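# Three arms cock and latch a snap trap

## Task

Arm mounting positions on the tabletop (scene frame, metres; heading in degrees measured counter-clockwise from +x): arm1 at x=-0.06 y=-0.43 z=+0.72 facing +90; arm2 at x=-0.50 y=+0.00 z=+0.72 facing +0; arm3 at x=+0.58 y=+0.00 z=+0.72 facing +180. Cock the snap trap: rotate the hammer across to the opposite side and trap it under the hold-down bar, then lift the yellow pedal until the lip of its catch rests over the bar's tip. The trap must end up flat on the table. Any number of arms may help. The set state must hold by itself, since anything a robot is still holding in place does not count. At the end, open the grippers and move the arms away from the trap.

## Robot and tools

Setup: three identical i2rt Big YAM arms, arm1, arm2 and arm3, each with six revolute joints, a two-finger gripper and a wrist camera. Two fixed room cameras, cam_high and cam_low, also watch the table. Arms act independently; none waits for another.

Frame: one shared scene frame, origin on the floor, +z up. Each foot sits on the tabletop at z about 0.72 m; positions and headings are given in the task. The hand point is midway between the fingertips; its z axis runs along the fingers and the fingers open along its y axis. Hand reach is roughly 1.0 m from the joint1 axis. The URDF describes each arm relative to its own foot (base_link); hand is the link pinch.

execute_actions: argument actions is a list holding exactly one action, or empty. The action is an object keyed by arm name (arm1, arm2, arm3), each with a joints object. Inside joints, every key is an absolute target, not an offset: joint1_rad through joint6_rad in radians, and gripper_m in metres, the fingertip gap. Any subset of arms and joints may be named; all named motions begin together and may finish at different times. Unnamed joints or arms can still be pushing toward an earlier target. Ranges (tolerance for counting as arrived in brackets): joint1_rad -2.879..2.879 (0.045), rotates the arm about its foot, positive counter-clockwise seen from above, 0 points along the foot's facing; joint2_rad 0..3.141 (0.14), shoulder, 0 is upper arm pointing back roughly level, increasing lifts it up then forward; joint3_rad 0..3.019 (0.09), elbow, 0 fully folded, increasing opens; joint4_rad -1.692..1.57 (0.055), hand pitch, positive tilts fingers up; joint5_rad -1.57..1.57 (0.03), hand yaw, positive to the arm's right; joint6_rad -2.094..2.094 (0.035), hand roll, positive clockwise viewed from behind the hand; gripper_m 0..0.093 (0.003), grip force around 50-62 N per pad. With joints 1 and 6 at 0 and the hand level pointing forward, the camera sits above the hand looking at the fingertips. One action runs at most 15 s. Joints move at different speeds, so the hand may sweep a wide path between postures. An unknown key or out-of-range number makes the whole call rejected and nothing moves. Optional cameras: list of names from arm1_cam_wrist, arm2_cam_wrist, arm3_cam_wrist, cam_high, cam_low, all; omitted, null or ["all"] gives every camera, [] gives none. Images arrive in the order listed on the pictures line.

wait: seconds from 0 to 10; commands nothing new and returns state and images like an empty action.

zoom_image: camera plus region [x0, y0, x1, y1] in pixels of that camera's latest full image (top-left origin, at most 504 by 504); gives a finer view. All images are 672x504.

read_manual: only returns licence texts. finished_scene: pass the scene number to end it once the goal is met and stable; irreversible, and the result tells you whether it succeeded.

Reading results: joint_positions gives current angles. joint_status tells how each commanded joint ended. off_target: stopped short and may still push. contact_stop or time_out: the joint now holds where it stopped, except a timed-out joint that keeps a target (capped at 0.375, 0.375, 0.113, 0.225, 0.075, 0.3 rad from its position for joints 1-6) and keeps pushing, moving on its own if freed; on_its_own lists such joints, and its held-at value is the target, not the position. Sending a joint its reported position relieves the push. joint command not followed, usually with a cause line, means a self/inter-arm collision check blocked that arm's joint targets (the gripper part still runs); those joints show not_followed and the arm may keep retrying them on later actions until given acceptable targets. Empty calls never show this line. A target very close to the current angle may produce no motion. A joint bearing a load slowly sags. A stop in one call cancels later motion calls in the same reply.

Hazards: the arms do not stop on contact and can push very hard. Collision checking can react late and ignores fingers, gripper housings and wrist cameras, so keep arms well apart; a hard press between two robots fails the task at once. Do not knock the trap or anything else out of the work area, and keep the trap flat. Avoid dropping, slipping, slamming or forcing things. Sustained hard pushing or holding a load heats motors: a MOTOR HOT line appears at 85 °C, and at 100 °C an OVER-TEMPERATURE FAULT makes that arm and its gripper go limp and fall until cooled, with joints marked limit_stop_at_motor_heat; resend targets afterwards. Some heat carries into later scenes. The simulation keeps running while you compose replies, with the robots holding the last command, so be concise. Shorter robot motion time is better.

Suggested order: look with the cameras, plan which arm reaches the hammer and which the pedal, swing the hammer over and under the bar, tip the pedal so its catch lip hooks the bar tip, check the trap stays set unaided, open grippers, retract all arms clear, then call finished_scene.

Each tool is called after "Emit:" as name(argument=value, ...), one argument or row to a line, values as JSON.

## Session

Emit:
execute_actions(
  actions=[],
)

Scene clock: 0.00 s.
arm1.joint_positions: joint1_rad=-0.015 joint2_rad=+0.430 joint3_rad=+1.478 joint4_rad=-1.530 joint5_rad=+0.010 joint6_rad=-0.012 gripper_m=+0.095
arm1.joint_status: not commanded
arm1.hand: x=-0.0572 y=-0.3157 z=+1.2942 quat_wxyz=(-0.369, +0.609, -0.601, -0.364) (m; scene frame)
arm2.joint_positions: joint1_rad=+0.010 joint2_rad=+0.447 joint3_rad=+1.476 joint4_rad=-1.533 joint5_rad=+0.003 joint6_rad=-0.003 gripper_m=+0.095
arm2.joint_status: not commanded
arm2.hand: x=-0.3842 y=-0.0065 z=+1.3381 quat_wxyz=(-0.513, -0.009, -0.858, +0.005) (m; scene frame)
arm3.joint_positions: joint1_rad=+0.005 joint2_rad=+0.427 joint3_rad=+1.454 joint4_rad=-1.553 joint5_rad=-0.007 joint6_rad=-0.014 gripper_m=+0.095
arm3.joint_status: not commanded
arm3.hand: x=+0.4623 y=+0.0096 z=+1.3372 quat_wxyz=(-0.005, +0.868, -0.012, -0.497) (m; scene frame)
pictures: arm1_cam_wrist, arm2_cam_wrist, arm3_cam_wrist, cam_high, cam_low
Images, in order (width x height): arm1_cam_wrist 672x504, arm2_cam_wrist 672x504, arm3_cam_wrist 672x504, cam_high 672x504, cam_low 672x504.

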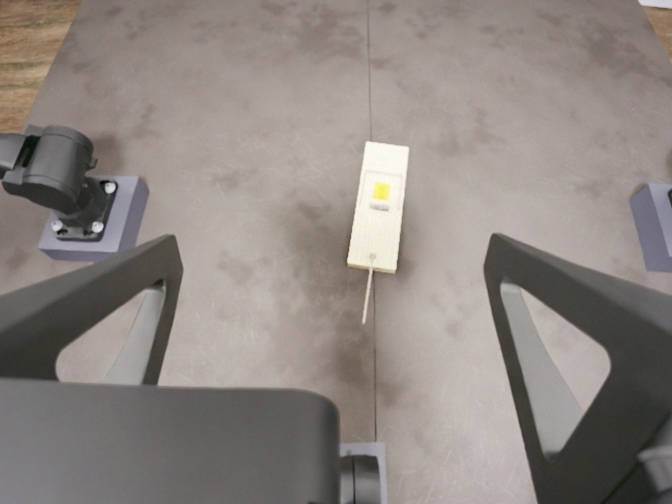

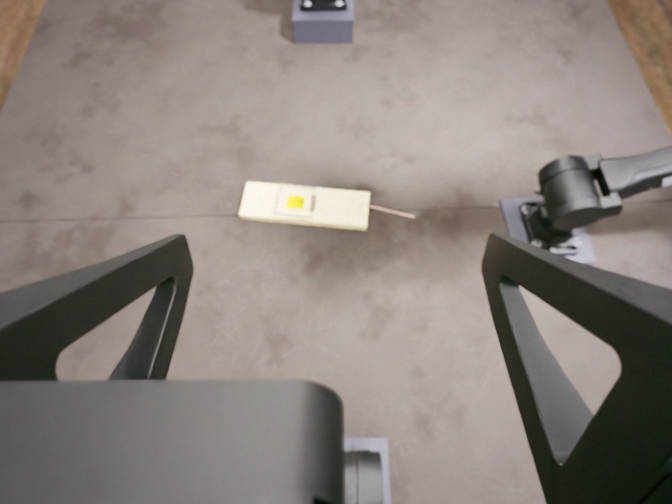

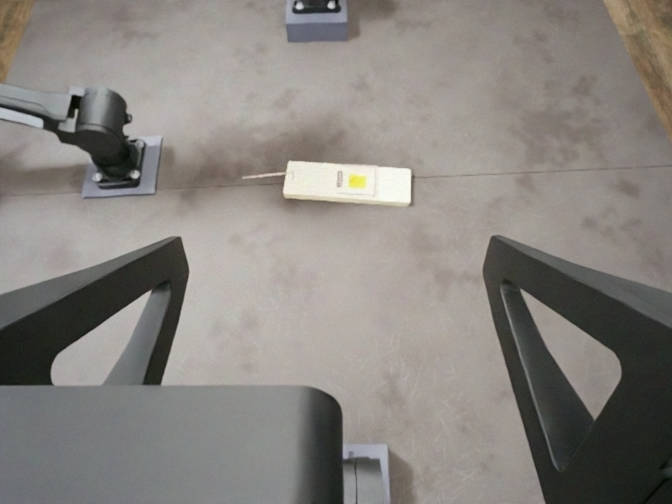

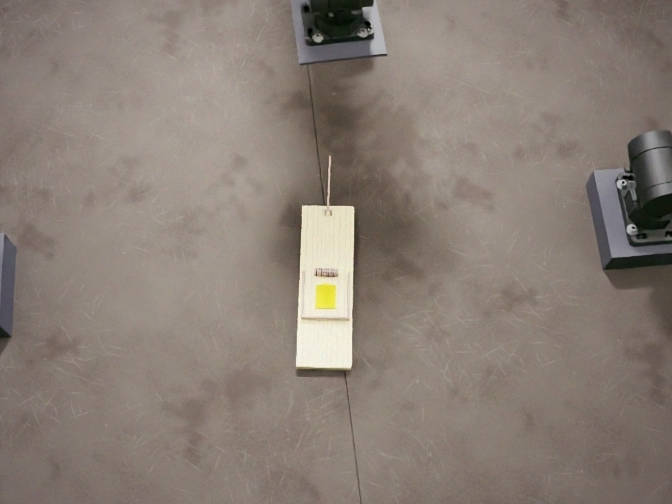

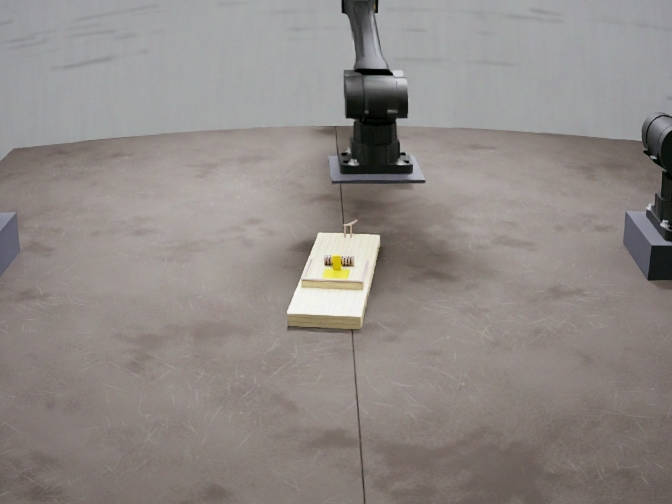

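Emit:
execute_actions(
  actions=[
    {"arm1":{"joints":{"joint1_rad":-0.25,"joint2_rad":1.17,"joint3_rad":0.28,"joint4_rad":0.21,"joint6_rad":1.57,"gripper_m":0}},"arm2":{"joints":{"joint1_rad":0.25,"joint2_rad":1.855,"joint3_rad":1.29,"joint4_rad":-0.965,"joint6_rad":0.375,"gripper_m":0.025}},"arm3":{"joints":{"joint1_rad":-0.248,"joint2_rad":1.8,"joint3_rad":0.70,"joint4_rad":0.52,"joint6_rad":1.57,"gripper_m":0}}},
  ],
  cameras=["arm1_cam_wrist","arm2_cam_wrist","cam_high"],
)

Scene clock: 2.83 s.
arm1.joint_positions: joint1_rad=-0.245 joint2_rad=+1.183 joint3_rad=+0.282 joint4_rad=+0.182 joint5_rad=+0.010 joint6_rad=+1.553 gripper_m=+0.001
arm1.joint_status: all done
arm1.hand: x=+0.0219 y=-0.0758 z=+0.7720 quat_wxyz=(-0.053, -0.095, -0.906, -0.409) (m; scene frame)
arm2.joint_positions: joint1_rad=+0.242 joint2_rad=+1.870 joint3_rad=+1.271 joint4_rad=-0.976 joint5_rad=+0.003 joint6_rad=+0.359 gripper_m=+0.025
arm2.joint_status: all done
arm2.hand: x=+0.0011 y=+0.1068 z=+0.7898 quat_wxyz=(-0.003, -0.073, -0.997, -0.001) (m; scene frame)
arm3.joint_positions: joint1_rad=-0.243 joint2_rad=+1.791 joint3_rad=+0.696 joint4_rad=+0.501 joint5_rad=-0.007 joint6_rad=+1.562 gripper_m=+0.001
arm3.joint_status: all done
arm3.hand: x=+0.0525 y=+0.1553 z=+0.7896 quat_wxyz=(+0.283, +0.532, -0.706, -0.371) (m; scene frame)
pictures: arm1_cam_wrist, arm2_cam_wrist, cam_high
Images, in order (width x height): arm1_cam_wrist 672x504, arm2_cam_wrist 672x504, cam_high 672x504.

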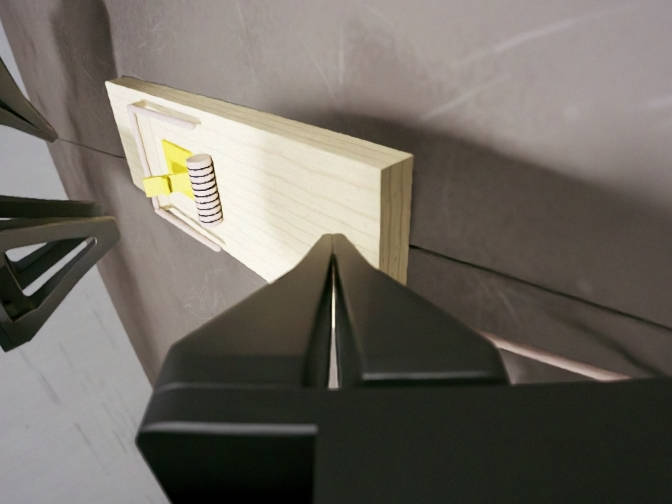

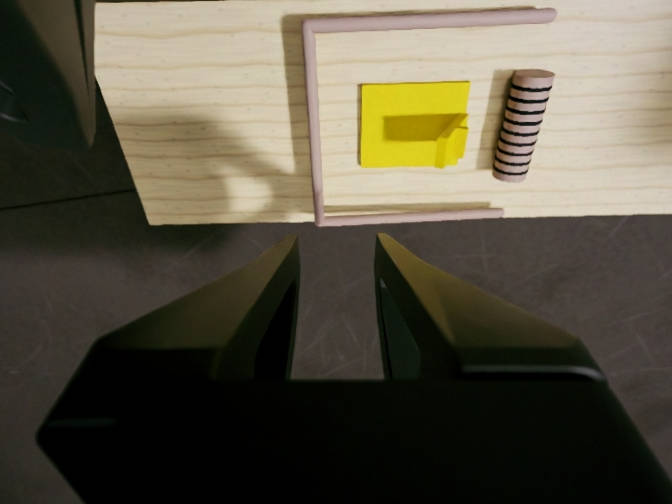

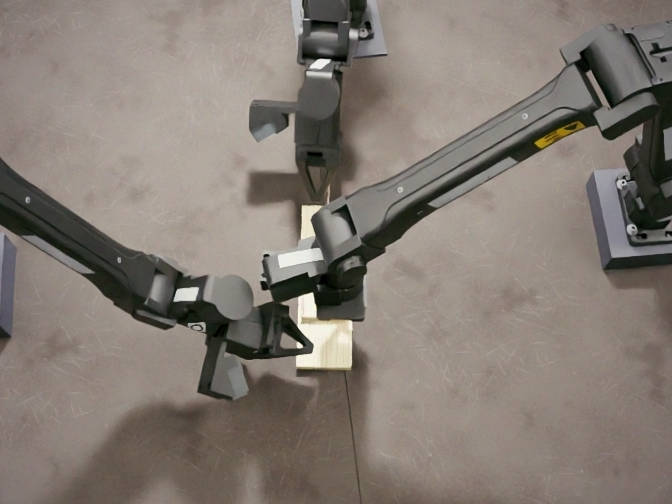

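Emit:
execute_actions(
  actions=[
    {"arm1":{"joints":{"joint1_rad":-0.265,"joint2_rad":1.44,"joint3_rad":0.27,"joint4_rad":0.45}},"arm2":{"joints":{"joint1_rad":0.268,"joint2_rad":1.945,"joint4_rad":-0.91}},"arm3":{"joints":{"joint2_rad":2.0,"joint3_rad":0.71,"joint4_rad":0.67}}},
  ],
  cameras=["arm1_cam_wrist","arm2_cam_wrist"],
)

Scene clock: 4.10 s.
arm1.joint_positions: joint1_rad=-0.259 joint2_rad=+1.386 joint3_rad=+0.280 joint4_rad=+0.465 joint5_rad=+0.011 joint6_rad=+1.555 gripper_m=+0.001
arm1.joint_status: all done
arm1.hand: x=+0.0324 y=-0.0539 z=+0.7533 quat_wxyz=(-0.060, -0.101, -0.888, -0.444) (m; scene frame)
arm2.joint_positions: joint1_rad=+0.261 joint2_rad=+1.954 joint3_rad=+1.271 joint4_rad=-0.921 joint5_rad=+0.002 joint6_rad=+0.362 gripper_m=+0.025
arm2.joint_status: all done
arm2.hand: x=+0.0012 y=+0.1172 z=+0.7483 quat_wxyz=(+0.010, -0.065, -0.998, +0.003) (m; scene frame)
arm3.joint_positions: joint1_rad=-0.246 joint2_rad=+1.948 joint3_rad=+0.704 joint4_rad=+0.678 joint5_rad=-0.005 joint6_rad=+1.564 gripper_m=+0.001
arm3.joint_status: all done
arm3.hand: x=+0.0489 y=+0.1580 z=+0.7446 quat_wxyz=(+0.289, +0.526, -0.703, -0.381) (m; scene frame)
pictures: arm1_cam_wrist, arm2_cam_wrist
Images, in order (width x height): arm1_cam_wrist 672x504, arm2_cam_wrist 672x504.

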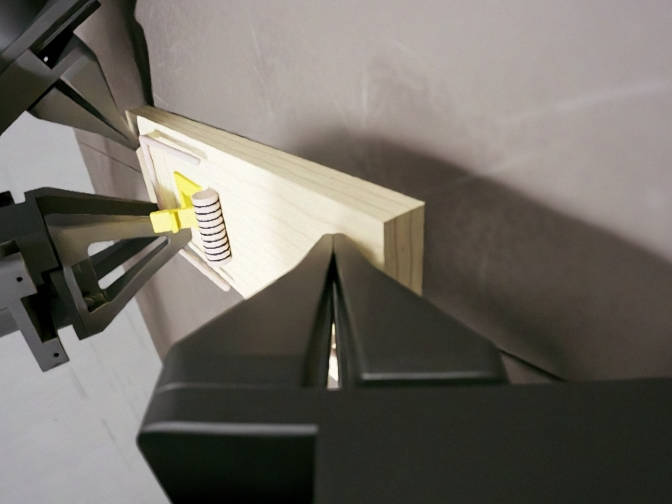

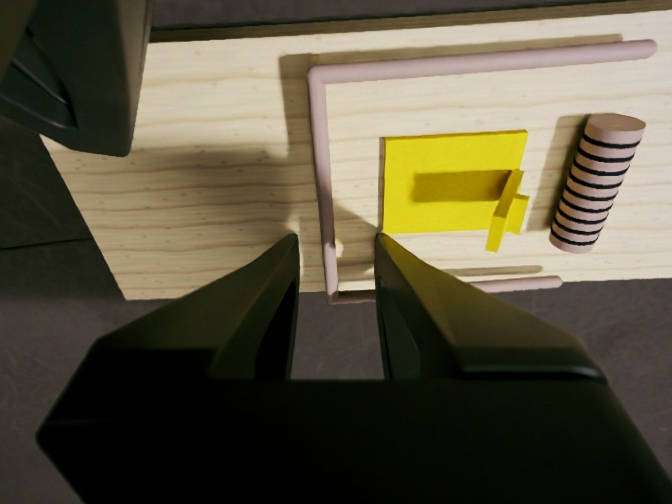

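Emit:
execute_actions(
  actions=[
    {"arm2":{"joints":{"gripper_m":0,"joint6_rad":0.44}},"arm1":{"joints":{"joint2_rad":1.46,"joint4_rad":0.42,"joint3_rad":0.25}},"arm3":{"joints":{"joint2_rad":2.02}}},
  ],
  cameras=[],
)

Emit:
execute_actions(
  actions=[
    {"arm2":{"joints":{"joint1_rad":0.235,"joint2_rad":1.84,"joint3_rad":1.31,"joint4_rad":-0.95}}},
  ],
  cameras=[],
)

Emit:
execute_actions(
  actions=[
    {"arm2":{"joints":{"joint1_rad":0.185,"joint2_rad":1.79,"joint3_rad":1.32,"joint4_rad":-0.99,"joint6_rad":0.38}}},
  ],
  cameras=[],
)

Emit:
execute_actions(
  actions=[
    {"arm2":{"joints":{"joint1_rad":0.09,"joint2_rad":1.675,"joint3_rad":1.16,"joint4_rad":-0.81,"joint5_rad":0.03,"joint6_rad":0.32}}},
  ],
  cameras=["cam_low"],
)

Scene clock: 6.67 s.
arm1.joint_positions: joint1_rad=-0.259 joint2_rad=+1.389 joint3_rad=+0.280 joint4_rad=+0.465 joint5_rad=+0.011 joint6_rad=+1.555 gripper_m=+0.001
arm1.joint_status: all done
arm1.hand: x=+0.0326 y=-0.0540 z=+0.7527 quat_wxyz=(-0.060, -0.101, -0.889, -0.443) (m; scene frame)
arm2.joint_positions: joint1_rad=+0.265 joint2_rad=+1.954 joint3_rad=+1.271 joint4_rad=-0.918 joint5_rad=+0.000 joint6_rad=+0.377 gripper_m=+0.003
arm2.joint_status: joint6_rad time_out (moved +0.016 of +0.078); the others done
arm2.on_its_own: joint6_rad reads +0.377 and still pushes toward +0.440 since a time_out
arm2.hand: x=+0.0014 y=+0.1196 z=+0.7483 quat_wxyz=(+0.009, -0.071, -0.997, +0.002) (m; scene frame)
arm3.joint_positions: joint1_rad=-0.247 joint2_rad=+1.953 joint3_rad=+0.704 joint4_rad=+0.687 joint5_rad=-0.005 joint6_rad=+1.564 gripper_m=+0.001
arm3.joint_status: all done
arm3.hand: x=+0.0484 y=+0.1585 z=+0.7442 quat_wxyz=(+0.290, +0.525, -0.703, -0.382) (m; scene frame)
pictures: none
No camera images: the call's "cameras" was empty. Leave "cameras" out to get every camera's image.

not run: a stop came earlier in this reply.

not run: a stop came earlier in this reply.

not run: a stop came earlier in this reply.

Emit:
execute_actions(
  actions=[
    {"arm2":{"joints":{"joint1_rad":0.235,"joint2_rad":1.84,"joint3_rad":1.31,"joint4_rad":-0.95,"joint6_rad":0.39}}},
  ],
  cameras=[],
)

Emit:
execute_actions(
  actions=[
    {"arm2":{"joints":{"joint1_rad":0.19,"joint2_rad":1.79,"joint3_rad":1.32,"joint4_rad":-0.99,"joint6_rad":0.34}}},
  ],
  cameras=[],
)

Emit:
execute_actions(
  actions=[
    {"arm2":{"joints":{"joint1_rad":0.09,"joint2_rad":1.675,"joint3_rad":1.16,"joint4_rad":-0.81,"joint6_rad":0.28}}},
  ],
  cameras=["cam_low"],
)

Scene clock: 7.87 s.
arm1.joint_positions: joint1_rad=-0.259 joint2_rad=+1.389 joint3_rad=+0.280 joint4_rad=+0.465 joint5_rad=+0.010 joint6_rad=+1.555 gripper_m=+0.001
arm1.joint_status: not commanded
arm1.hand: x=+0.0324 y=-0.0540 z=+0.7524 quat_wxyz=(-0.059, -0.101, -0.889, -0.443) (m; scene frame)
arm2.joint_positions: joint1_rad=+0.258 joint2_rad=+1.911 joint3_rad=+1.271 joint4_rad=-0.944 joint5_rad=-0.002 joint6_rad=+0.363 gripper_m=+0.003
arm2.joint_status: all done
arm2.hand: x=+0.0018 y=+0.1163 z=+0.7695 quat_wxyz=(+0.002, -0.068, -0.998, -0.002) (m; scene frame)
arm3.joint_positions: joint1_rad=-0.247 joint2_rad=+1.955 joint3_rad=+0.707 joint4_rad=+0.689 joint5_rad=-0.005 joint6_rad=+1.564 gripper_m=+0.001
arm3.joint_status: not commanded
arm3.hand: x=+0.0471 y=+0.1589 z=+0.7444 quat_wxyz=(+0.291, +0.525, -0.702, -0.383) (m; scene frame)
pictures: none
No camera images: the call's "cameras" was empty. Leave "cameras" out to get every camera's image.

Scene clock: 8.63 s.
arm1.joint_positions: joint1_rad=-0.260 joint2_rad=+1.389 joint3_rad=+0.280 joint4_rad=+0.465 joint5_rad=+0.010 joint6_rad=+1.555 gripper_m=+0.001
arm1.joint_status: not commanded
arm1.hand: x=+0.0326 y=-0.0541 z=+0.7524 quat_wxyz=(-0.059, -0.101, -0.889, -0.443) (m; scene frame)
arm2.joint_positions: joint1_rad=+0.224 joint2_rad=+1.856 joint3_rad=+1.271 joint4_rad=-0.986 joint5_rad=-0.014 joint6_rad=+0.322 gripper_m=+0.003
arm2.joint_status: all done
arm2.hand: x=+0.0017 y=+0.1004 z=+0.7965 quat_wxyz=(-0.003, -0.064, -0.998, -0.010) (m; scene frame)
arm3.joint_positions: joint1_rad=-0.247 joint2_rad=+1.955 joint3_rad=+0.707 joint4_rad=+0.690 joint5_rad=-0.005 joint6_rad=+1.564 gripper_m=+0.001
arm3.joint_status: not commanded
arm3.hand: x=+0.0470 y=+0.1590 z=+0.7446 quat_wxyz=(+0.291, +0.525, -0.702, -0.384) (m; scene frame)
pictures: none
No camera images: the call's "cameras" was empty. Leave "cameras" out to get every camera's image.

Scene clock: 10.67 s.
arm1.joint_positions: joint1_rad=-0.260 joint2_rad=+1.389 joint3_rad=+0.280 joint4_rad=+0.465 joint5_rad=+0.010 joint6_rad=+1.555 gripper_m=+0.001
arm1.joint_status: not commanded
arm1.hand: x=+0.0326 y=-0.0541 z=+0.7524 quat_wxyz=(-0.059, -0.101, -0.889, -0.443) (m; scene frame)
arm2.joint_positions: joint1_rad=+0.139 joint2_rad=+1.725 joint3_rad=+1.135 joint4_rad=-0.832 joint5_rad=-0.038 joint6_rad=+0.253 gripper_m=+0.003
arm2.joint_status: joint1_rad time_out (moved -0.085 of -0.134); the others done
arm2.on_its_own: joint1_rad reads +0.139 and still pushes toward +0.090 since a time_out
arm2.hand: x=-0.0030 y=+0.0602 z=+0.8172 quat_wxyz=(-0.075, -0.070, -0.994, -0.035) (m; scene frame)
arm3.joint_positions: joint1_rad=-0.247 joint2_rad=+1.956 joint3_rad=+0.707 joint4_rad=+0.690 joint5_rad=-0.005 joint6_rad=+1.564 gripper_m=+0.001
arm3.joint_status: not commanded
arm3.hand: x=+0.0469 y=+0.1589 z=+0.7443 quat_wxyz=(+0.291, +0.525, -0.702, -0.383) (m; scene frame)
pictures: cam_low
Images, in order (width x height): cam_low 672x504.

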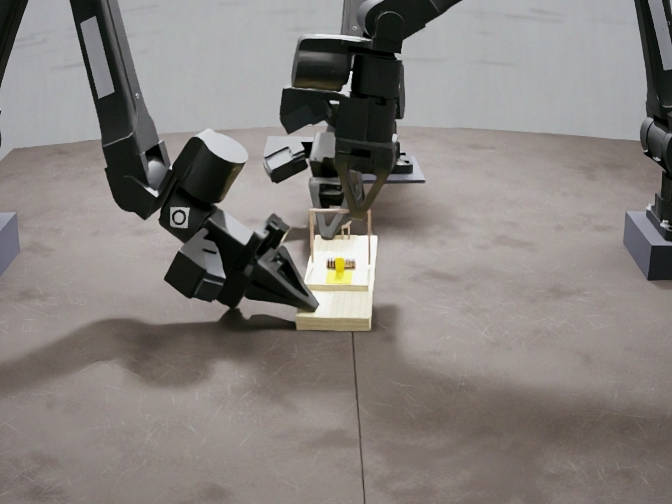

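Emit:
execute_actions(
  actions=[
    {"arm2":{"joints":{"joint1_rad":0.015,"joint2_rad":1.64,"joint3_rad":1.005,"joint4_rad":-0.6,"joint6_rad":0.22}}},
  ],
  cameras=[],
)

Scene clock: 12.93 s.
arm1.joint_positions: joint1_rad=-0.260 joint2_rad=+1.389 joint3_rad=+0.280 joint4_rad=+0.465 joint5_rad=+0.010 joint6_rad=+1.555 gripper_m=+0.001
arm1.joint_status: not commanded
arm1.hand: x=+0.0326 y=-0.0541 z=+0.7524 quat_wxyz=(-0.059, -0.101, -0.889, -0.443) (m; scene frame)
arm2.joint_positions: joint1_rad=+0.088 joint2_rad=+1.646 joint3_rad=+1.003 joint4_rad=-0.628 joint5_rad=-0.046 joint6_rad=+0.205 gripper_m=+0.003
arm2.joint_status: joint1_rad time_out (moved -0.051 of -0.124); the others done
arm2.on_its_own: joint1_rad reads +0.088 and still pushes toward +0.015 since a time_out
arm2.hand: x=-0.0054 y=+0.0360 z=+0.8176 quat_wxyz=(-0.150, -0.070, -0.985, -0.045) (m; scene frame)
arm3.joint_positions: joint1_rad=-0.247 joint2_rad=+1.956 joint3_rad=+0.707 joint4_rad=+0.690 joint5_rad=-0.006 joint6_rad=+1.564 gripper_m=+0.001
arm3.joint_status: not commanded
arm3.hand: x=+0.0469 y=+0.1588 z=+0.7441 quat_wxyz=(+0.291, +0.525, -0.702, -0.383) (m; scene frame)
pictures: none
No camera images: the call's "cameras" was empty. Leave "cameras" out to get every camera's image.

Emit:
execute_actions(
  actions=[
    {"arm2":{"joints":{"joint1_rad":-0.05,"joint2_rad":1.64,"joint3_rad":0.84,"joint4_rad":-0.335,"joint6_rad":0.17}}},
  ],
  cameras=["cam_low"],
)

Scene clock: 15.30 s.
arm1.joint_positions: joint1_rad=-0.260 joint2_rad=+1.389 joint3_rad=+0.280 joint4_rad=+0.465 joint5_rad=+0.010 joint6_rad=+1.555 gripper_m=+0.001
arm1.joint_status: not commanded
arm1.hand: x=+0.0326 y=-0.0541 z=+0.7524 quat_wxyz=(-0.059, -0.101, -0.889, -0.443) (m; scene frame)
arm2.joint_positions: joint1_rad=+0.011 joint2_rad=+1.615 joint3_rad=+0.854 joint4_rad=-0.354 joint5_rad=-0.042 joint6_rad=+0.144 gripper_m=+0.003
arm2.joint_status: joint1_rad time_out (moved -0.077 of -0.138); the others done
arm2.on_its_own: joint1_rad reads +0.011 and still pushes toward -0.050 since a time_out
arm2.hand: x=-0.0091 y=-0.0027 z=+0.7996 quat_wxyz=(-0.229, -0.075, -0.970, -0.037) (m; scene frame)
arm3.joint_positions: joint1_rad=-0.247 joint2_rad=+1.956 joint3_rad=+0.707 joint4_rad=+0.690 joint5_rad=-0.006 joint6_rad=+1.564 gripper_m=+0.001
arm3.joint_status: not commanded
arm3.hand: x=+0.0469 y=+0.1588 z=+0.7441 quat_wxyz=(+0.291, +0.525, -0.702, -0.383) (m; scene frame)
pictures: cam_low
Images, in order (width x height): cam_low 672x504.

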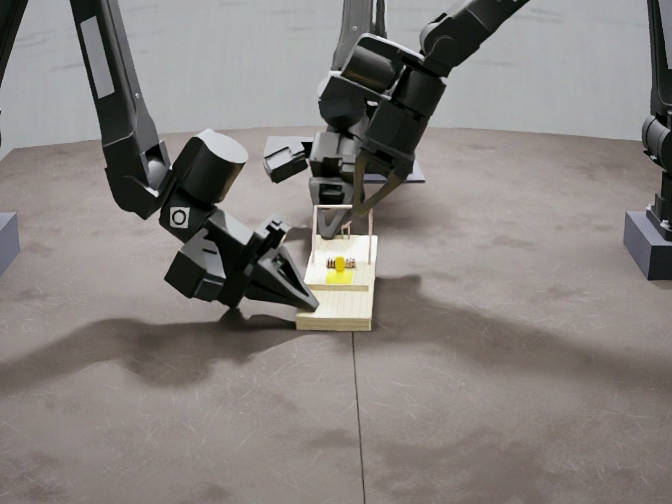

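Emit:
execute_actions(
  actions=[
    {"arm2":{"joints":{"joint1_rad":-0.06,"joint2_rad":1.665,"joint3_rad":0.70,"joint4_rad":-0.05}}},
  ],
  cameras=[],
)

Emit:
execute_actions(
  actions=[
    {"arm2":{"joints":{"joint2_rad":1.73,"joint3_rad":0.60,"joint4_rad":0.27}}},
  ],
  cameras=[],
)

Emit:
execute_actions(
  actions=[
    {"arm2":{"joints":{"joint2_rad":1.80,"joint3_rad":0.535,"joint4_rad":0.52}}},
  ],
  cameras=["cam_low","arm2_cam_wrist"],
)

Scene clock: 17.87 s.
arm1.joint_positions: joint1_rad=-0.260 joint2_rad=+1.389 joint3_rad=+0.280 joint4_rad=+0.465 joint5_rad=+0.010 joint6_rad=+1.555 gripper_m=+0.001
arm1.joint_status: not commanded
arm1.hand: x=+0.0326 y=-0.0541 z=+0.7524 quat_wxyz=(-0.059, -0.101, -0.889, -0.443) (m; scene frame)
arm2.joint_positions: joint1_rad=-0.010 joint2_rad=+1.615 joint3_rad=+0.724 joint4_rad=-0.057 joint5_rad=-0.035 joint6_rad=+0.142 gripper_m=+0.003
arm2.joint_status: joint1_rad time_out (moved -0.021 of -0.071); the others done
arm2.on_its_own: joint1_rad reads -0.010 and still pushes toward -0.060 since a time_out
arm2.hand: x=-0.0102 y=-0.0143 z=+0.7871 quat_wxyz=(-0.310, -0.082, -0.947, -0.035) (m; scene frame)
arm3.joint_positions: joint1_rad=-0.247 joint2_rad=+1.956 joint3_rad=+0.707 joint4_rad=+0.690 joint5_rad=-0.006 joint6_rad=+1.564 gripper_m=+0.001
arm3.joint_status: not commanded
arm3.hand: x=+0.0469 y=+0.1588 z=+0.7441 quat_wxyz=(+0.291, +0.525, -0.702, -0.383) (m; scene frame)
pictures: none
No camera images: the call's "cameras" was empty. Leave "cameras" out to get every camera's image.

not run: a stop came earlier in this reply.

not run: a stop came earlier in this reply.

Emit:
execute_actions(
  actions=[
    {"arm2":{"joints":{"joint2_rad":1.73,"joint3_rad":0.60,"joint4_rad":0.26}}},
  ],
  cameras=[],
)

Emit:
execute_actions(
  actions=[
    {"arm2":{"joints":{"joint2_rad":1.80,"joint3_rad":0.535,"joint4_rad":0.51}}},
  ],
  cameras=["cam_low","arm2_cam_wrist"],
)

Scene clock: 19.07 s.
arm1.joint_positions: joint1_rad=-0.260 joint2_rad=+1.389 joint3_rad=+0.280 joint4_rad=+0.465 joint5_rad=+0.010 joint6_rad=+1.555 gripper_m=+0.001
arm1.joint_status: not commanded
arm1.hand: x=+0.0326 y=-0.0541 z=+0.7524 quat_wxyz=(-0.059, -0.101, -0.889, -0.443) (m; scene frame)
arm2.joint_positions: joint1_rad=-0.025 joint2_rad=+1.666 joint3_rad=+0.618 joint4_rad=+0.263 joint5_rad=-0.026 joint6_rad=+0.144 gripper_m=+0.003
arm2.joint_status: all done
arm2.hand: x=-0.0105 y=-0.0227 z=+0.7741 quat_wxyz=(-0.387, -0.088, -0.918, -0.032) (m; scene frame)
arm3.joint_positions: joint1_rad=-0.247 joint2_rad=+1.956 joint3_rad=+0.707 joint4_rad=+0.690 joint5_rad=-0.006 joint6_rad=+1.564 gripper_m=+0.001
arm3.joint_status: not commanded
arm3.hand: x=+0.0469 y=+0.1588 z=+0.7441 quat_wxyz=(+0.291, +0.525, -0.702, -0.383) (m; scene frame)
pictures: none
No camera images: the call's "cameras" was empty. Leave "cameras" out to get every camera's image.

Scene clock: 20.03 s.
arm1.joint_positions: joint1_rad=-0.260 joint2_rad=+1.389 joint3_rad=+0.280 joint4_rad=+0.465 joint5_rad=+0.010 joint6_rad=+1.555 gripper_m=+0.001
arm1.joint_status: not commanded
arm1.hand: x=+0.0326 y=-0.0541 z=+0.7524 quat_wxyz=(-0.059, -0.101, -0.889, -0.443) (m; scene frame)
arm2.joint_positions: joint1_rad=-0.031 joint2_rad=+1.737 joint3_rad=+0.552 joint4_rad=+0.524 joint5_rad=-0.022 joint6_rad=+0.155 gripper_m=+0.003
arm2.joint_status: all done
arm2.hand: x=-0.0112 y=-0.0264 z=+0.7656 quat_wxyz=(-0.443, -0.093, -0.891, -0.033) (m; scene frame)
arm3.joint_positions: joint1_rad=-0.247 joint2_rad=+1.956 joint3_rad=+0.707 joint4_rad=+0.690 joint5_rad=-0.006 joint6_rad=+1.564 gripper_m=+0.001
arm3.joint_status: not commanded
arm3.hand: x=+0.0469 y=+0.1588 z=+0.7441 quat_wxyz=(+0.291, +0.525, -0.702, -0.383) (m; scene frame)
pictures: arm2_cam_wrist, cam_low
Images, in order (width x height): arm2_cam_wrist 672x504, cam_low 672x504.

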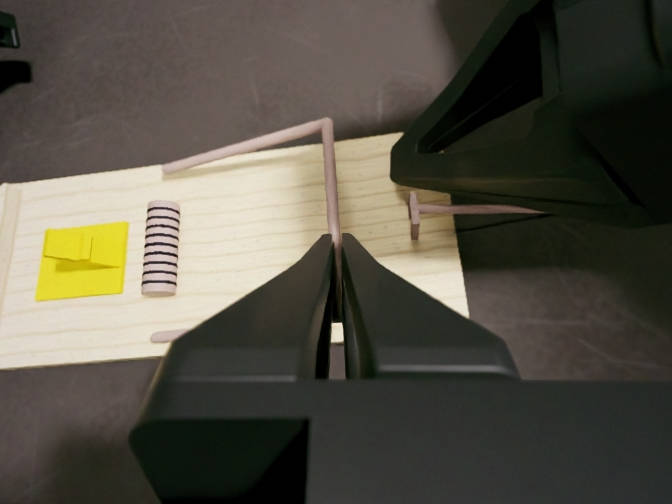

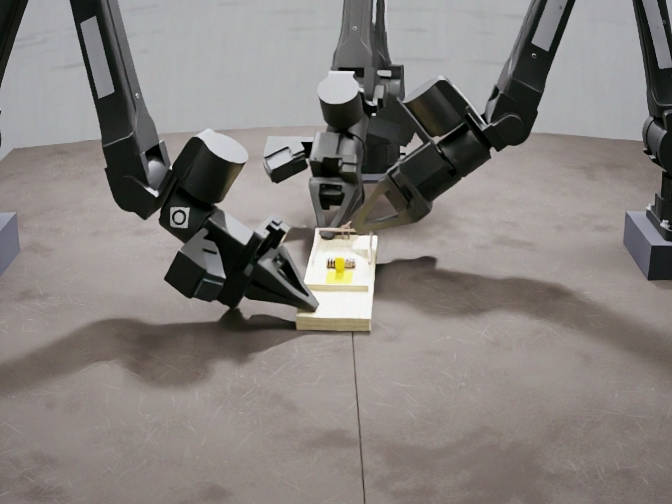

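Emit:
execute_actions(
  actions=[
    {"arm2":{"joints":{"joint2_rad":1.82,"joint3_rad":0.50,"joint4_rad":0.49}}},
  ],
  cameras=["arm2_cam_wrist"],
)

Scene clock: 20.70 s.
arm1.joint_positions: joint1_rad=-0.260 joint2_rad=+1.389 joint3_rad=+0.280 joint4_rad=+0.465 joint5_rad=+0.010 joint6_rad=+1.555 gripper_m=+0.001
arm1.joint_status: not commanded
arm1.hand: x=+0.0326 y=-0.0541 z=+0.7524 quat_wxyz=(-0.059, -0.101, -0.889, -0.443) (m; scene frame)
arm2.joint_positions: joint1_rad=-0.031 joint2_rad=+1.746 joint3_rad=+0.551 joint4_rad=+0.527 joint5_rad=-0.020 joint6_rad=+0.156 gripper_m=+0.003
arm2.joint_status: all done
arm2.hand: x=-0.0126 y=-0.0266 z=+0.7617 quat_wxyz=(-0.440, -0.094, -0.893, -0.033) (m; scene frame)
arm3.joint_positions: joint1_rad=-0.247 joint2_rad=+1.956 joint3_rad=+0.707 joint4_rad=+0.690 joint5_rad=-0.006 joint6_rad=+1.564 gripper_m=+0.001
arm3.joint_status: not commanded
arm3.hand: x=+0.0469 y=+0.1588 z=+0.7441 quat_wxyz=(+0.291, +0.525, -0.702, -0.383) (m; scene frame)
pictures: arm2_cam_wrist
Images, in order (width x height): arm2_cam_wrist 672x504.

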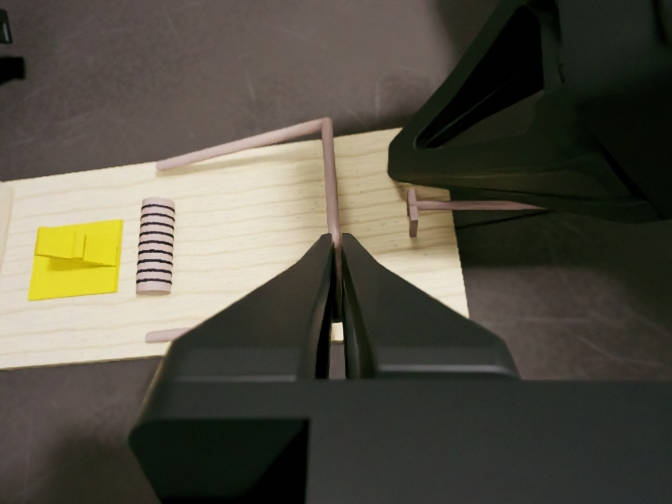

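Emit:
execute_actions(
  actions=[
    {"arm2":{"joints":{"joint2_rad":1.83,"joint3_rad":0.535,"joint4_rad":0.51}},"arm1":{"joints":{"joint2_rad":1.0,"joint4_rad":0.2}},"arm3":{"joints":{"joint2_rad":1.75,"joint3_rad":0.62}}},
  ],
  cameras=[],
)

Emit:
execute_actions(
  actions=[
    {"arm1":{"joints":{"joint1_rad":-1.5,"joint2_rad":0.2,"joint3_rad":0.6,"joint4_rad":-0.6}},"arm3":{"joints":{"joint6_rad":-1.57,"joint5_rad":0.3,"gripper_m":0.03,"joint1_rad":0.0}}},
  ],
  cameras=[],
)

Emit:
execute_actions(
  actions=[
    {"arm3":{"joints":{"joint1_rad":0.35}}},
  ],
  cameras=[],
)

Emit:
execute_actions(
  actions=[
    {"arm3":{"joints":{"joint2_rad":2.07,"joint3_rad":0.785,"joint4_rad":0.925}}},
  ],
  cameras=["arm3_cam_wrist","arm2_cam_wrist","cam_low"],
)

Scene clock: 22.57 s.
arm1.joint_positions: joint1_rad=-0.260 joint2_rad=+0.999 joint3_rad=+0.250 joint4_rad=+0.216 joint5_rad=+0.010 joint6_rad=+1.555 gripper_m=+0.001
arm1.joint_status: all done
arm1.hand: x=+0.0278 y=-0.0750 z=+0.8277 quat_wxyz=(-0.066, -0.098, -0.863, -0.492) (m; scene frame)
arm2.joint_positions: joint1_rad=-0.039 joint2_rad=+1.758 joint3_rad=+0.555 joint4_rad=+0.538 joint5_rad=-0.008 joint6_rad=+0.168 gripper_m=+0.003
arm2.joint_status: all done
arm2.hand: x=-0.0110 y=-0.0330 z=+0.7593 quat_wxyz=(-0.441, -0.106, -0.891, -0.028) (m; scene frame)
arm3.joint_positions: joint1_rad=-0.246 joint2_rad=+1.754 joint3_rad=+0.614 joint4_rad=+0.673 joint5_rad=-0.009 joint6_rad=+1.564 gripper_m=+0.001
arm3.joint_status: all done
arm3.hand: x=+0.0653 y=+0.1531 z=+0.8140 quat_wxyz=(+0.316, +0.512, -0.683, -0.415) (m; scene frame)
pictures: none
No camera images: the call's "cameras" was empty. Leave "cameras" out to get every camera's image.

Scene clock: 25.33 s.
arm1.joint_positions: joint1_rad=-1.495 joint2_rad=+0.204 joint3_rad=+0.571 joint4_rad=-0.583 joint5_rad=+0.011 joint6_rad=+1.556 gripper_m=+0.001
arm1.joint_status: all done
arm1.hand: x=+0.2015 y=-0.4065 z=+1.0841 quat_wxyz=(-0.426, -0.522, -0.580, -0.458) (m; scene frame)
arm2.joint_positions: joint1_rad=-0.039 joint2_rad=+1.758 joint3_rad=+0.555 joint4_rad=+0.538 joint5_rad=-0.008 joint6_rad=+0.168 gripper_m=+0.003
arm2.joint_status: not commanded
arm2.hand: x=-0.0110 y=-0.0330 z=+0.7593 quat_wxyz=(-0.441, -0.106, -0.891, -0.028) (m; scene frame)
arm3.joint_positions: joint1_rad=+0.007 joint2_rad=+1.754 joint3_rad=+0.614 joint4_rad=+0.673 joint5_rad=+0.297 joint6_rad=-1.562 gripper_m=+0.030
arm3.joint_status: all done
arm3.hand: x=+0.0521 y=+0.0709 z=+0.8182 quat_wxyz=(-0.455, +0.666, +0.525, -0.272) (m; scene frame)
pictures: none
No camera images: the call's "cameras" was empty. Leave "cameras" out to get every camera's image.

Scene clock: 26.43 s.
arm1.joint_positions: joint1_rad=-1.495 joint2_rad=+0.204 joint3_rad=+0.571 joint4_rad=-0.583 joint5_rad=+0.011 joint6_rad=+1.556 gripper_m=+0.001
arm1.joint_status: not commanded
arm1.hand: x=+0.2015 y=-0.4065 z=+1.0841 quat_wxyz=(-0.426, -0.522, -0.580, -0.458) (m; scene frame)
arm2.joint_positions: joint1_rad=-0.039 joint2_rad=+1.758 joint3_rad=+0.555 joint4_rad=+0.538 joint5_rad=-0.008 joint6_rad=+0.168 gripper_m=+0.003
arm2.joint_status: not commanded
arm2.hand: x=-0.0110 y=-0.0330 z=+0.7593 quat_wxyz=(-0.441, -0.106, -0.891, -0.028) (m; scene frame)
arm3.joint_positions: joint1_rad=+0.358 joint2_rad=+1.754 joint3_rad=+0.614 joint4_rad=+0.673 joint5_rad=+0.300 joint6_rad=-1.562 gripper_m=+0.030
arm3.joint_status: all done
arm3.hand: x=+0.0600 y=-0.1143 z=+0.8203 quat_wxyz=(-0.402, +0.564, +0.631, -0.348) (m; scene frame)
pictures: none
No camera images: the call's "cameras" was empty. Leave "cameras" out to get every camera's image.

Scene clock: 27.57 s.
arm1.joint_positions: joint1_rad=-1.495 joint2_rad=+0.204 joint3_rad=+0.571 joint4_rad=-0.583 joint5_rad=+0.011 joint6_rad=+1.556 gripper_m=+0.001
arm1.joint_status: not commanded
arm1.hand: x=+0.2015 y=-0.4065 z=+1.0841 quat_wxyz=(-0.426, -0.522, -0.580, -0.458) (m; scene frame)
arm2.joint_positions: joint1_rad=-0.039 joint2_rad=+1.758 joint3_rad=+0.555 joint4_rad=+0.538 joint5_rad=-0.008 joint6_rad=+0.168 gripper_m=+0.003
arm2.joint_status: not commanded
arm2.hand: x=-0.0110 y=-0.0330 z=+0.7593 quat_wxyz=(-0.441, -0.106, -0.891, -0.028) (m; scene frame)
arm3.joint_positions: joint1_rad=+0.358 joint2_rad=+2.069 joint3_rad=+0.773 joint4_rad=+0.906 joint5_rad=+0.300 joint6_rad=-1.563 gripper_m=+0.030
arm3.joint_status: all done
arm3.hand: x=+0.0064 y=-0.1324 z=+0.7564 quat_wxyz=(-0.418, +0.556, +0.612, -0.376) (m; scene frame)
pictures: arm2_cam_wrist, arm3_cam_wrist, cam_low
Images, in order (width x height): arm2_cam_wrist 672x504, arm3_cam_wrist 672x504, cam_low 672x504.

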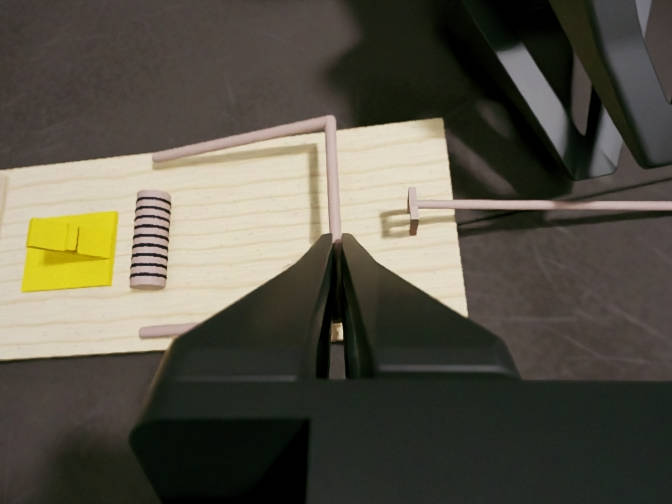

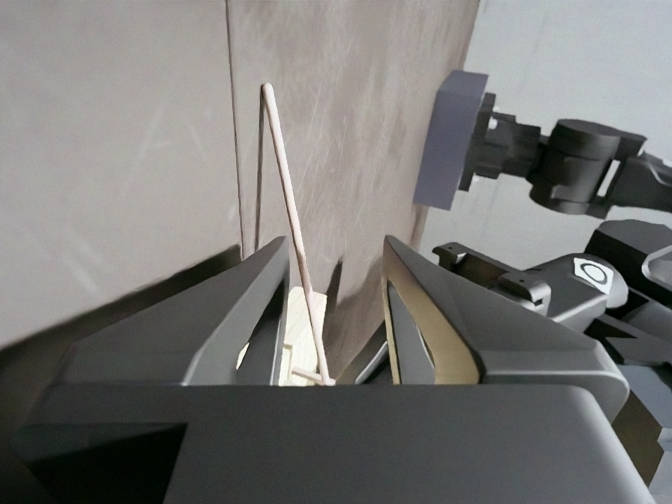

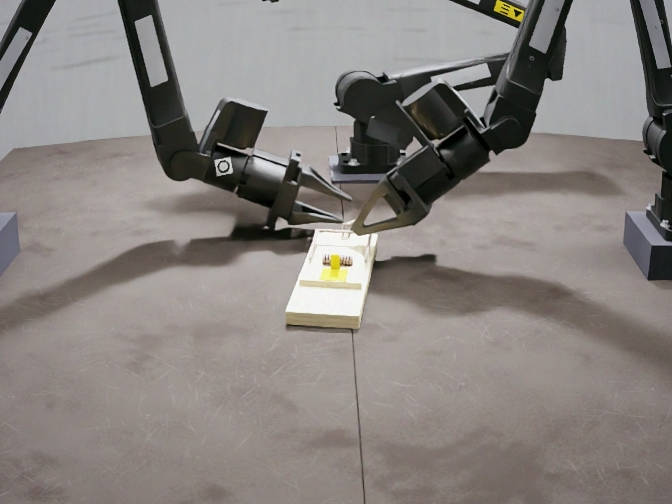

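Emit:
execute_actions(
  actions=[
    {"arm3":{"joints":{"joint2_rad":2.11}}},
  ],
  cameras=[],
)

Emit:
execute_actions(
  actions=[
    {"arm3":{"joints":{"joint1_rad":0.34,"joint2_rad":2.14,"joint3_rad":0.895,"joint4_rad":0.84}}},
  ],
  cameras=["arm3_cam_wrist"],
)

Emit:
execute_actions(
  actions=[
    {"arm3":{"joints":{"joint1_rad":0.305,"joint2_rad":1.94,"joint3_rad":0.81,"joint4_rad":0.74,"joint6_rad":-0.9}}},
  ],
  cameras=["arm3_cam_wrist"],
)

Scene clock: 28.60 s.
arm1.joint_positions: joint1_rad=-1.495 joint2_rad=+0.204 joint3_rad=+0.571 joint4_rad=-0.583 joint5_rad=+0.011 joint6_rad=+1.556 gripper_m=+0.001
arm1.joint_status: not commanded
arm1.hand: x=+0.2015 y=-0.4065 z=+1.0841 quat_wxyz=(-0.426, -0.522, -0.580, -0.458) (m; scene frame)
arm2.joint_positions: joint1_rad=-0.039 joint2_rad=+1.758 joint3_rad=+0.555 joint4_rad=+0.538 joint5_rad=-0.008 joint6_rad=+0.168 gripper_m=+0.003
arm2.joint_status: not commanded
arm2.hand: x=-0.0110 y=-0.0330 z=+0.7593 quat_wxyz=(-0.441, -0.106, -0.891, -0.028) (m; scene frame)
arm3.joint_positions: joint1_rad=+0.358 joint2_rad=+2.089 joint3_rad=+0.773 joint4_rad=+0.907 joint5_rad=+0.300 joint6_rad=-1.563 gripper_m=+0.030
arm3.joint_status: all done
arm3.hand: x=+0.0094 y=-0.1316 z=+0.7457 quat_wxyz=(-0.415, +0.558, +0.617, -0.369) (m; scene frame)
pictures: none
No camera images: the call's "cameras" was empty. Leave "cameras" out to get every camera's image.

Scene clock: 29.43 s.
arm1.joint_positions: joint1_rad=-1.495 joint2_rad=+0.204 joint3_rad=+0.571 joint4_rad=-0.583 joint5_rad=+0.011 joint6_rad=+1.556 gripper_m=+0.001
arm1.joint_status: not commanded
arm1.hand: x=+0.2015 y=-0.4065 z=+1.0841 quat_wxyz=(-0.426, -0.522, -0.580, -0.458) (m; scene frame)
arm2.joint_positions: joint1_rad=-0.039 joint2_rad=+1.758 joint3_rad=+0.555 joint4_rad=+0.538 joint5_rad=-0.008 joint6_rad=+0.168 gripper_m=+0.003
arm2.joint_status: not commanded
arm2.hand: x=-0.0110 y=-0.0330 z=+0.7593 quat_wxyz=(-0.441, -0.106, -0.891, -0.028) (m; scene frame)
arm3.joint_positions: joint1_rad=+0.347 joint2_rad=+2.117 joint3_rad=+0.871 joint4_rad=+0.848 joint5_rad=+0.300 joint6_rad=-1.563 gripper_m=+0.030
arm3.joint_status: all done
arm3.hand: x=-0.0251 y=-0.1358 z=+0.7485 quat_wxyz=(-0.419, +0.560, +0.611, -0.371) (m; scene frame)
pictures: arm3_cam_wrist
Images, in order (width x height): arm3_cam_wrist 672x504.

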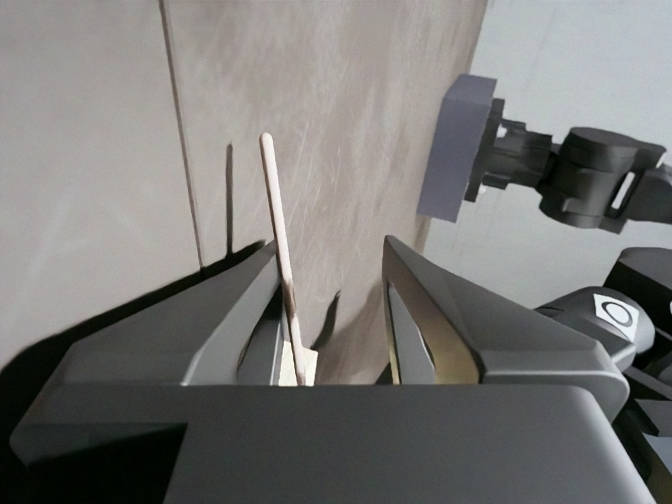

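Scene clock: 31.07 s.
arm1.joint_positions: joint1_rad=-1.495 joint2_rad=+0.204 joint3_rad=+0.571 joint4_rad=-0.583 joint5_rad=+0.011 joint6_rad=+1.556 gripper_m=+0.001
arm1.joint_status: not commanded
arm1.hand: x=+0.2015 y=-0.4065 z=+1.0841 quat_wxyz=(-0.426, -0.522, -0.580, -0.458) (m; scene frame)
arm2.joint_positions: joint1_rad=-0.040 joint2_rad=+1.758 joint3_rad=+0.555 joint4_rad=+0.540 joint5_rad=-0.008 joint6_rad=+0.168 gripper_m=+0.003
arm2.joint_status: not commanded
arm2.hand: x=-0.0106 y=-0.0331 z=+0.7598 quat_wxyz=(-0.442, -0.106, -0.890, -0.028) (m; scene frame)
arm3.joint_positions: joint1_rad=+0.311 joint2_rad=+1.951 joint3_rad=+0.808 joint4_rad=+0.746 joint5_rad=+0.297 joint6_rad=-0.908 gripper_m=+0.030
arm3.joint_status: all done
arm3.hand: x=-0.0160 y=-0.1099 z=+0.8011 quat_wxyz=(-0.285, +0.733, +0.386, -0.481) (m; scene frame)
pictures: arm3_cam_wrist
Images, in order (width x height): arm3_cam_wrist 672x504.

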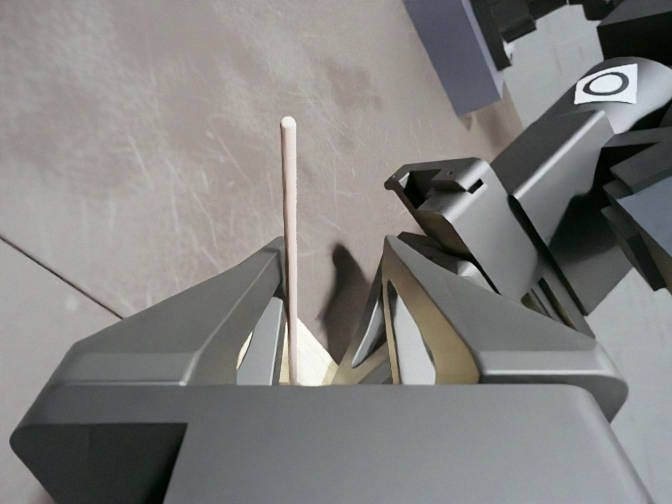

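Emit:
execute_actions(
  actions=[
    {"arm3":{"joints":{"joint1_rad":0.262,"joint2_rad":1.9,"joint3_rad":0.78,"joint6_rad":-0.3,"gripper_m":0.015}}},
  ],
  cameras=["arm3_cam_wrist"],
)

Emit:
execute_actions(
  actions=[
    {"arm3":{"joints":{"joint1_rad":0.225,"joint2_rad":1.875,"joint3_rad":0.755,"joint6_rad":0.1}}},
  ],
  cameras=["arm3_cam_wrist","cam_low"],
)

Scene clock: 32.90 s.
arm1.joint_positions: joint1_rad=-1.495 joint2_rad=+0.204 joint3_rad=+0.571 joint4_rad=-0.583 joint5_rad=+0.011 joint6_rad=+1.556 gripper_m=+0.001
arm1.joint_status: not commanded
arm1.hand: x=+0.2015 y=-0.4065 z=+1.0841 quat_wxyz=(-0.426, -0.522, -0.580, -0.458) (m; scene frame)
arm2.joint_positions: joint1_rad=-0.040 joint2_rad=+1.759 joint3_rad=+0.556 joint4_rad=+0.540 joint5_rad=-0.009 joint6_rad=+0.168 gripper_m=+0.003
arm2.joint_status: not commanded
arm2.hand: x=-0.0104 y=-0.0331 z=+0.7598 quat_wxyz=(-0.442, -0.106, -0.890, -0.028) (m; scene frame)
arm3.joint_positions: joint1_rad=+0.270 joint2_rad=+1.934 joint3_rad=+0.785 joint4_rad=+0.744 joint5_rad=+0.297 joint6_rad=-0.309 gripper_m=+0.015
arm3.joint_status: all done
arm3.hand: x=-0.0118 y=-0.0835 z=+0.8017 quat_wxyz=(-0.141, +0.820, +0.137, -0.538) (m; scene frame)
pictures: arm3_cam_wrist
Images, in order (width x height): arm3_cam_wrist 672x504.

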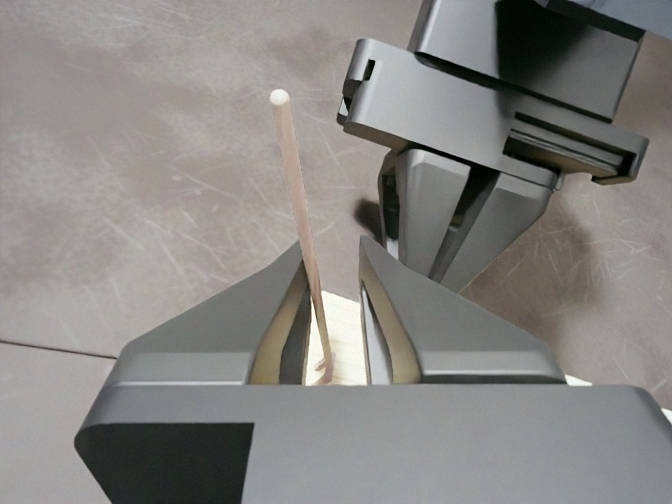

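Scene clock: 34.33 s.
arm1.joint_positions: joint1_rad=-1.495 joint2_rad=+0.204 joint3_rad=+0.571 joint4_rad=-0.583 joint5_rad=+0.011 joint6_rad=+1.556 gripper_m=+0.001
arm1.joint_status: not commanded
arm1.hand: x=+0.2015 y=-0.4065 z=+1.0841 quat_wxyz=(-0.426, -0.522, -0.580, -0.458) (m; scene frame)
arm2.joint_positions: joint1_rad=-0.040 joint2_rad=+1.759 joint3_rad=+0.556 joint4_rad=+0.540 joint5_rad=-0.009 joint6_rad=+0.168 gripper_m=+0.003
arm2.joint_status: not commanded
arm2.hand: x=-0.0105 y=-0.0330 z=+0.7596 quat_wxyz=(-0.442, -0.106, -0.890, -0.028) (m; scene frame)
arm3.joint_positions: joint1_rad=+0.228 joint2_rad=+1.906 joint3_rad=+0.759 joint4_rad=+0.744 joint5_rad=+0.297 joint6_rad=+0.092 gripper_m=+0.015
arm3.joint_status: all done
arm3.hand: x=-0.0066 y=-0.0574 z=+0.8074 quat_wxyz=(-0.043, +0.829, -0.046, -0.555) (m; scene frame)
pictures: arm3_cam_wrist, cam_low
Images, in order (width x height): arm3_cam_wrist 672x504, cam_low 672x504.

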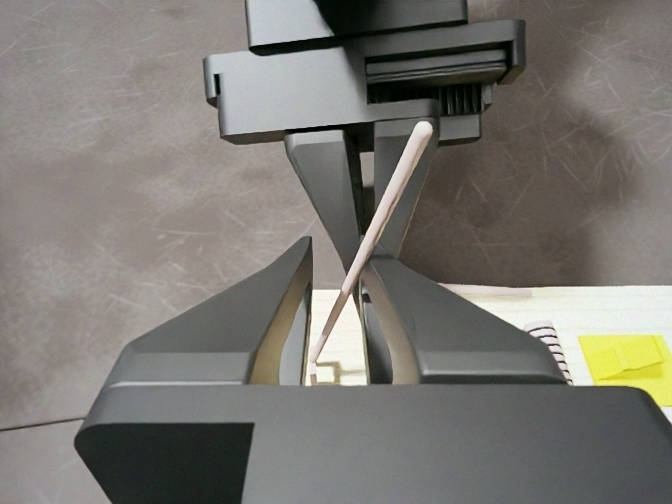

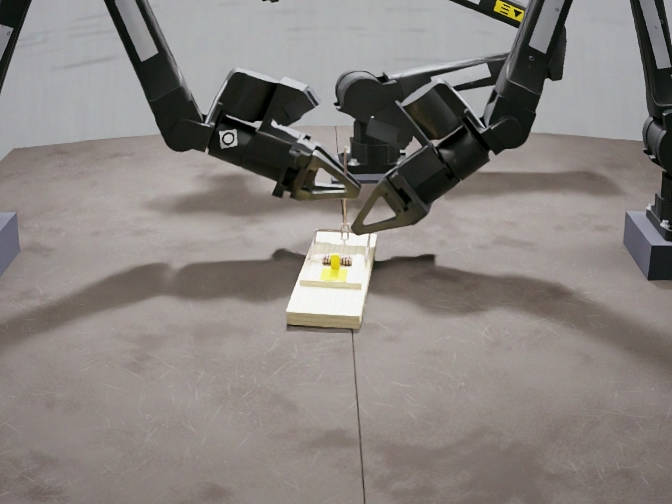

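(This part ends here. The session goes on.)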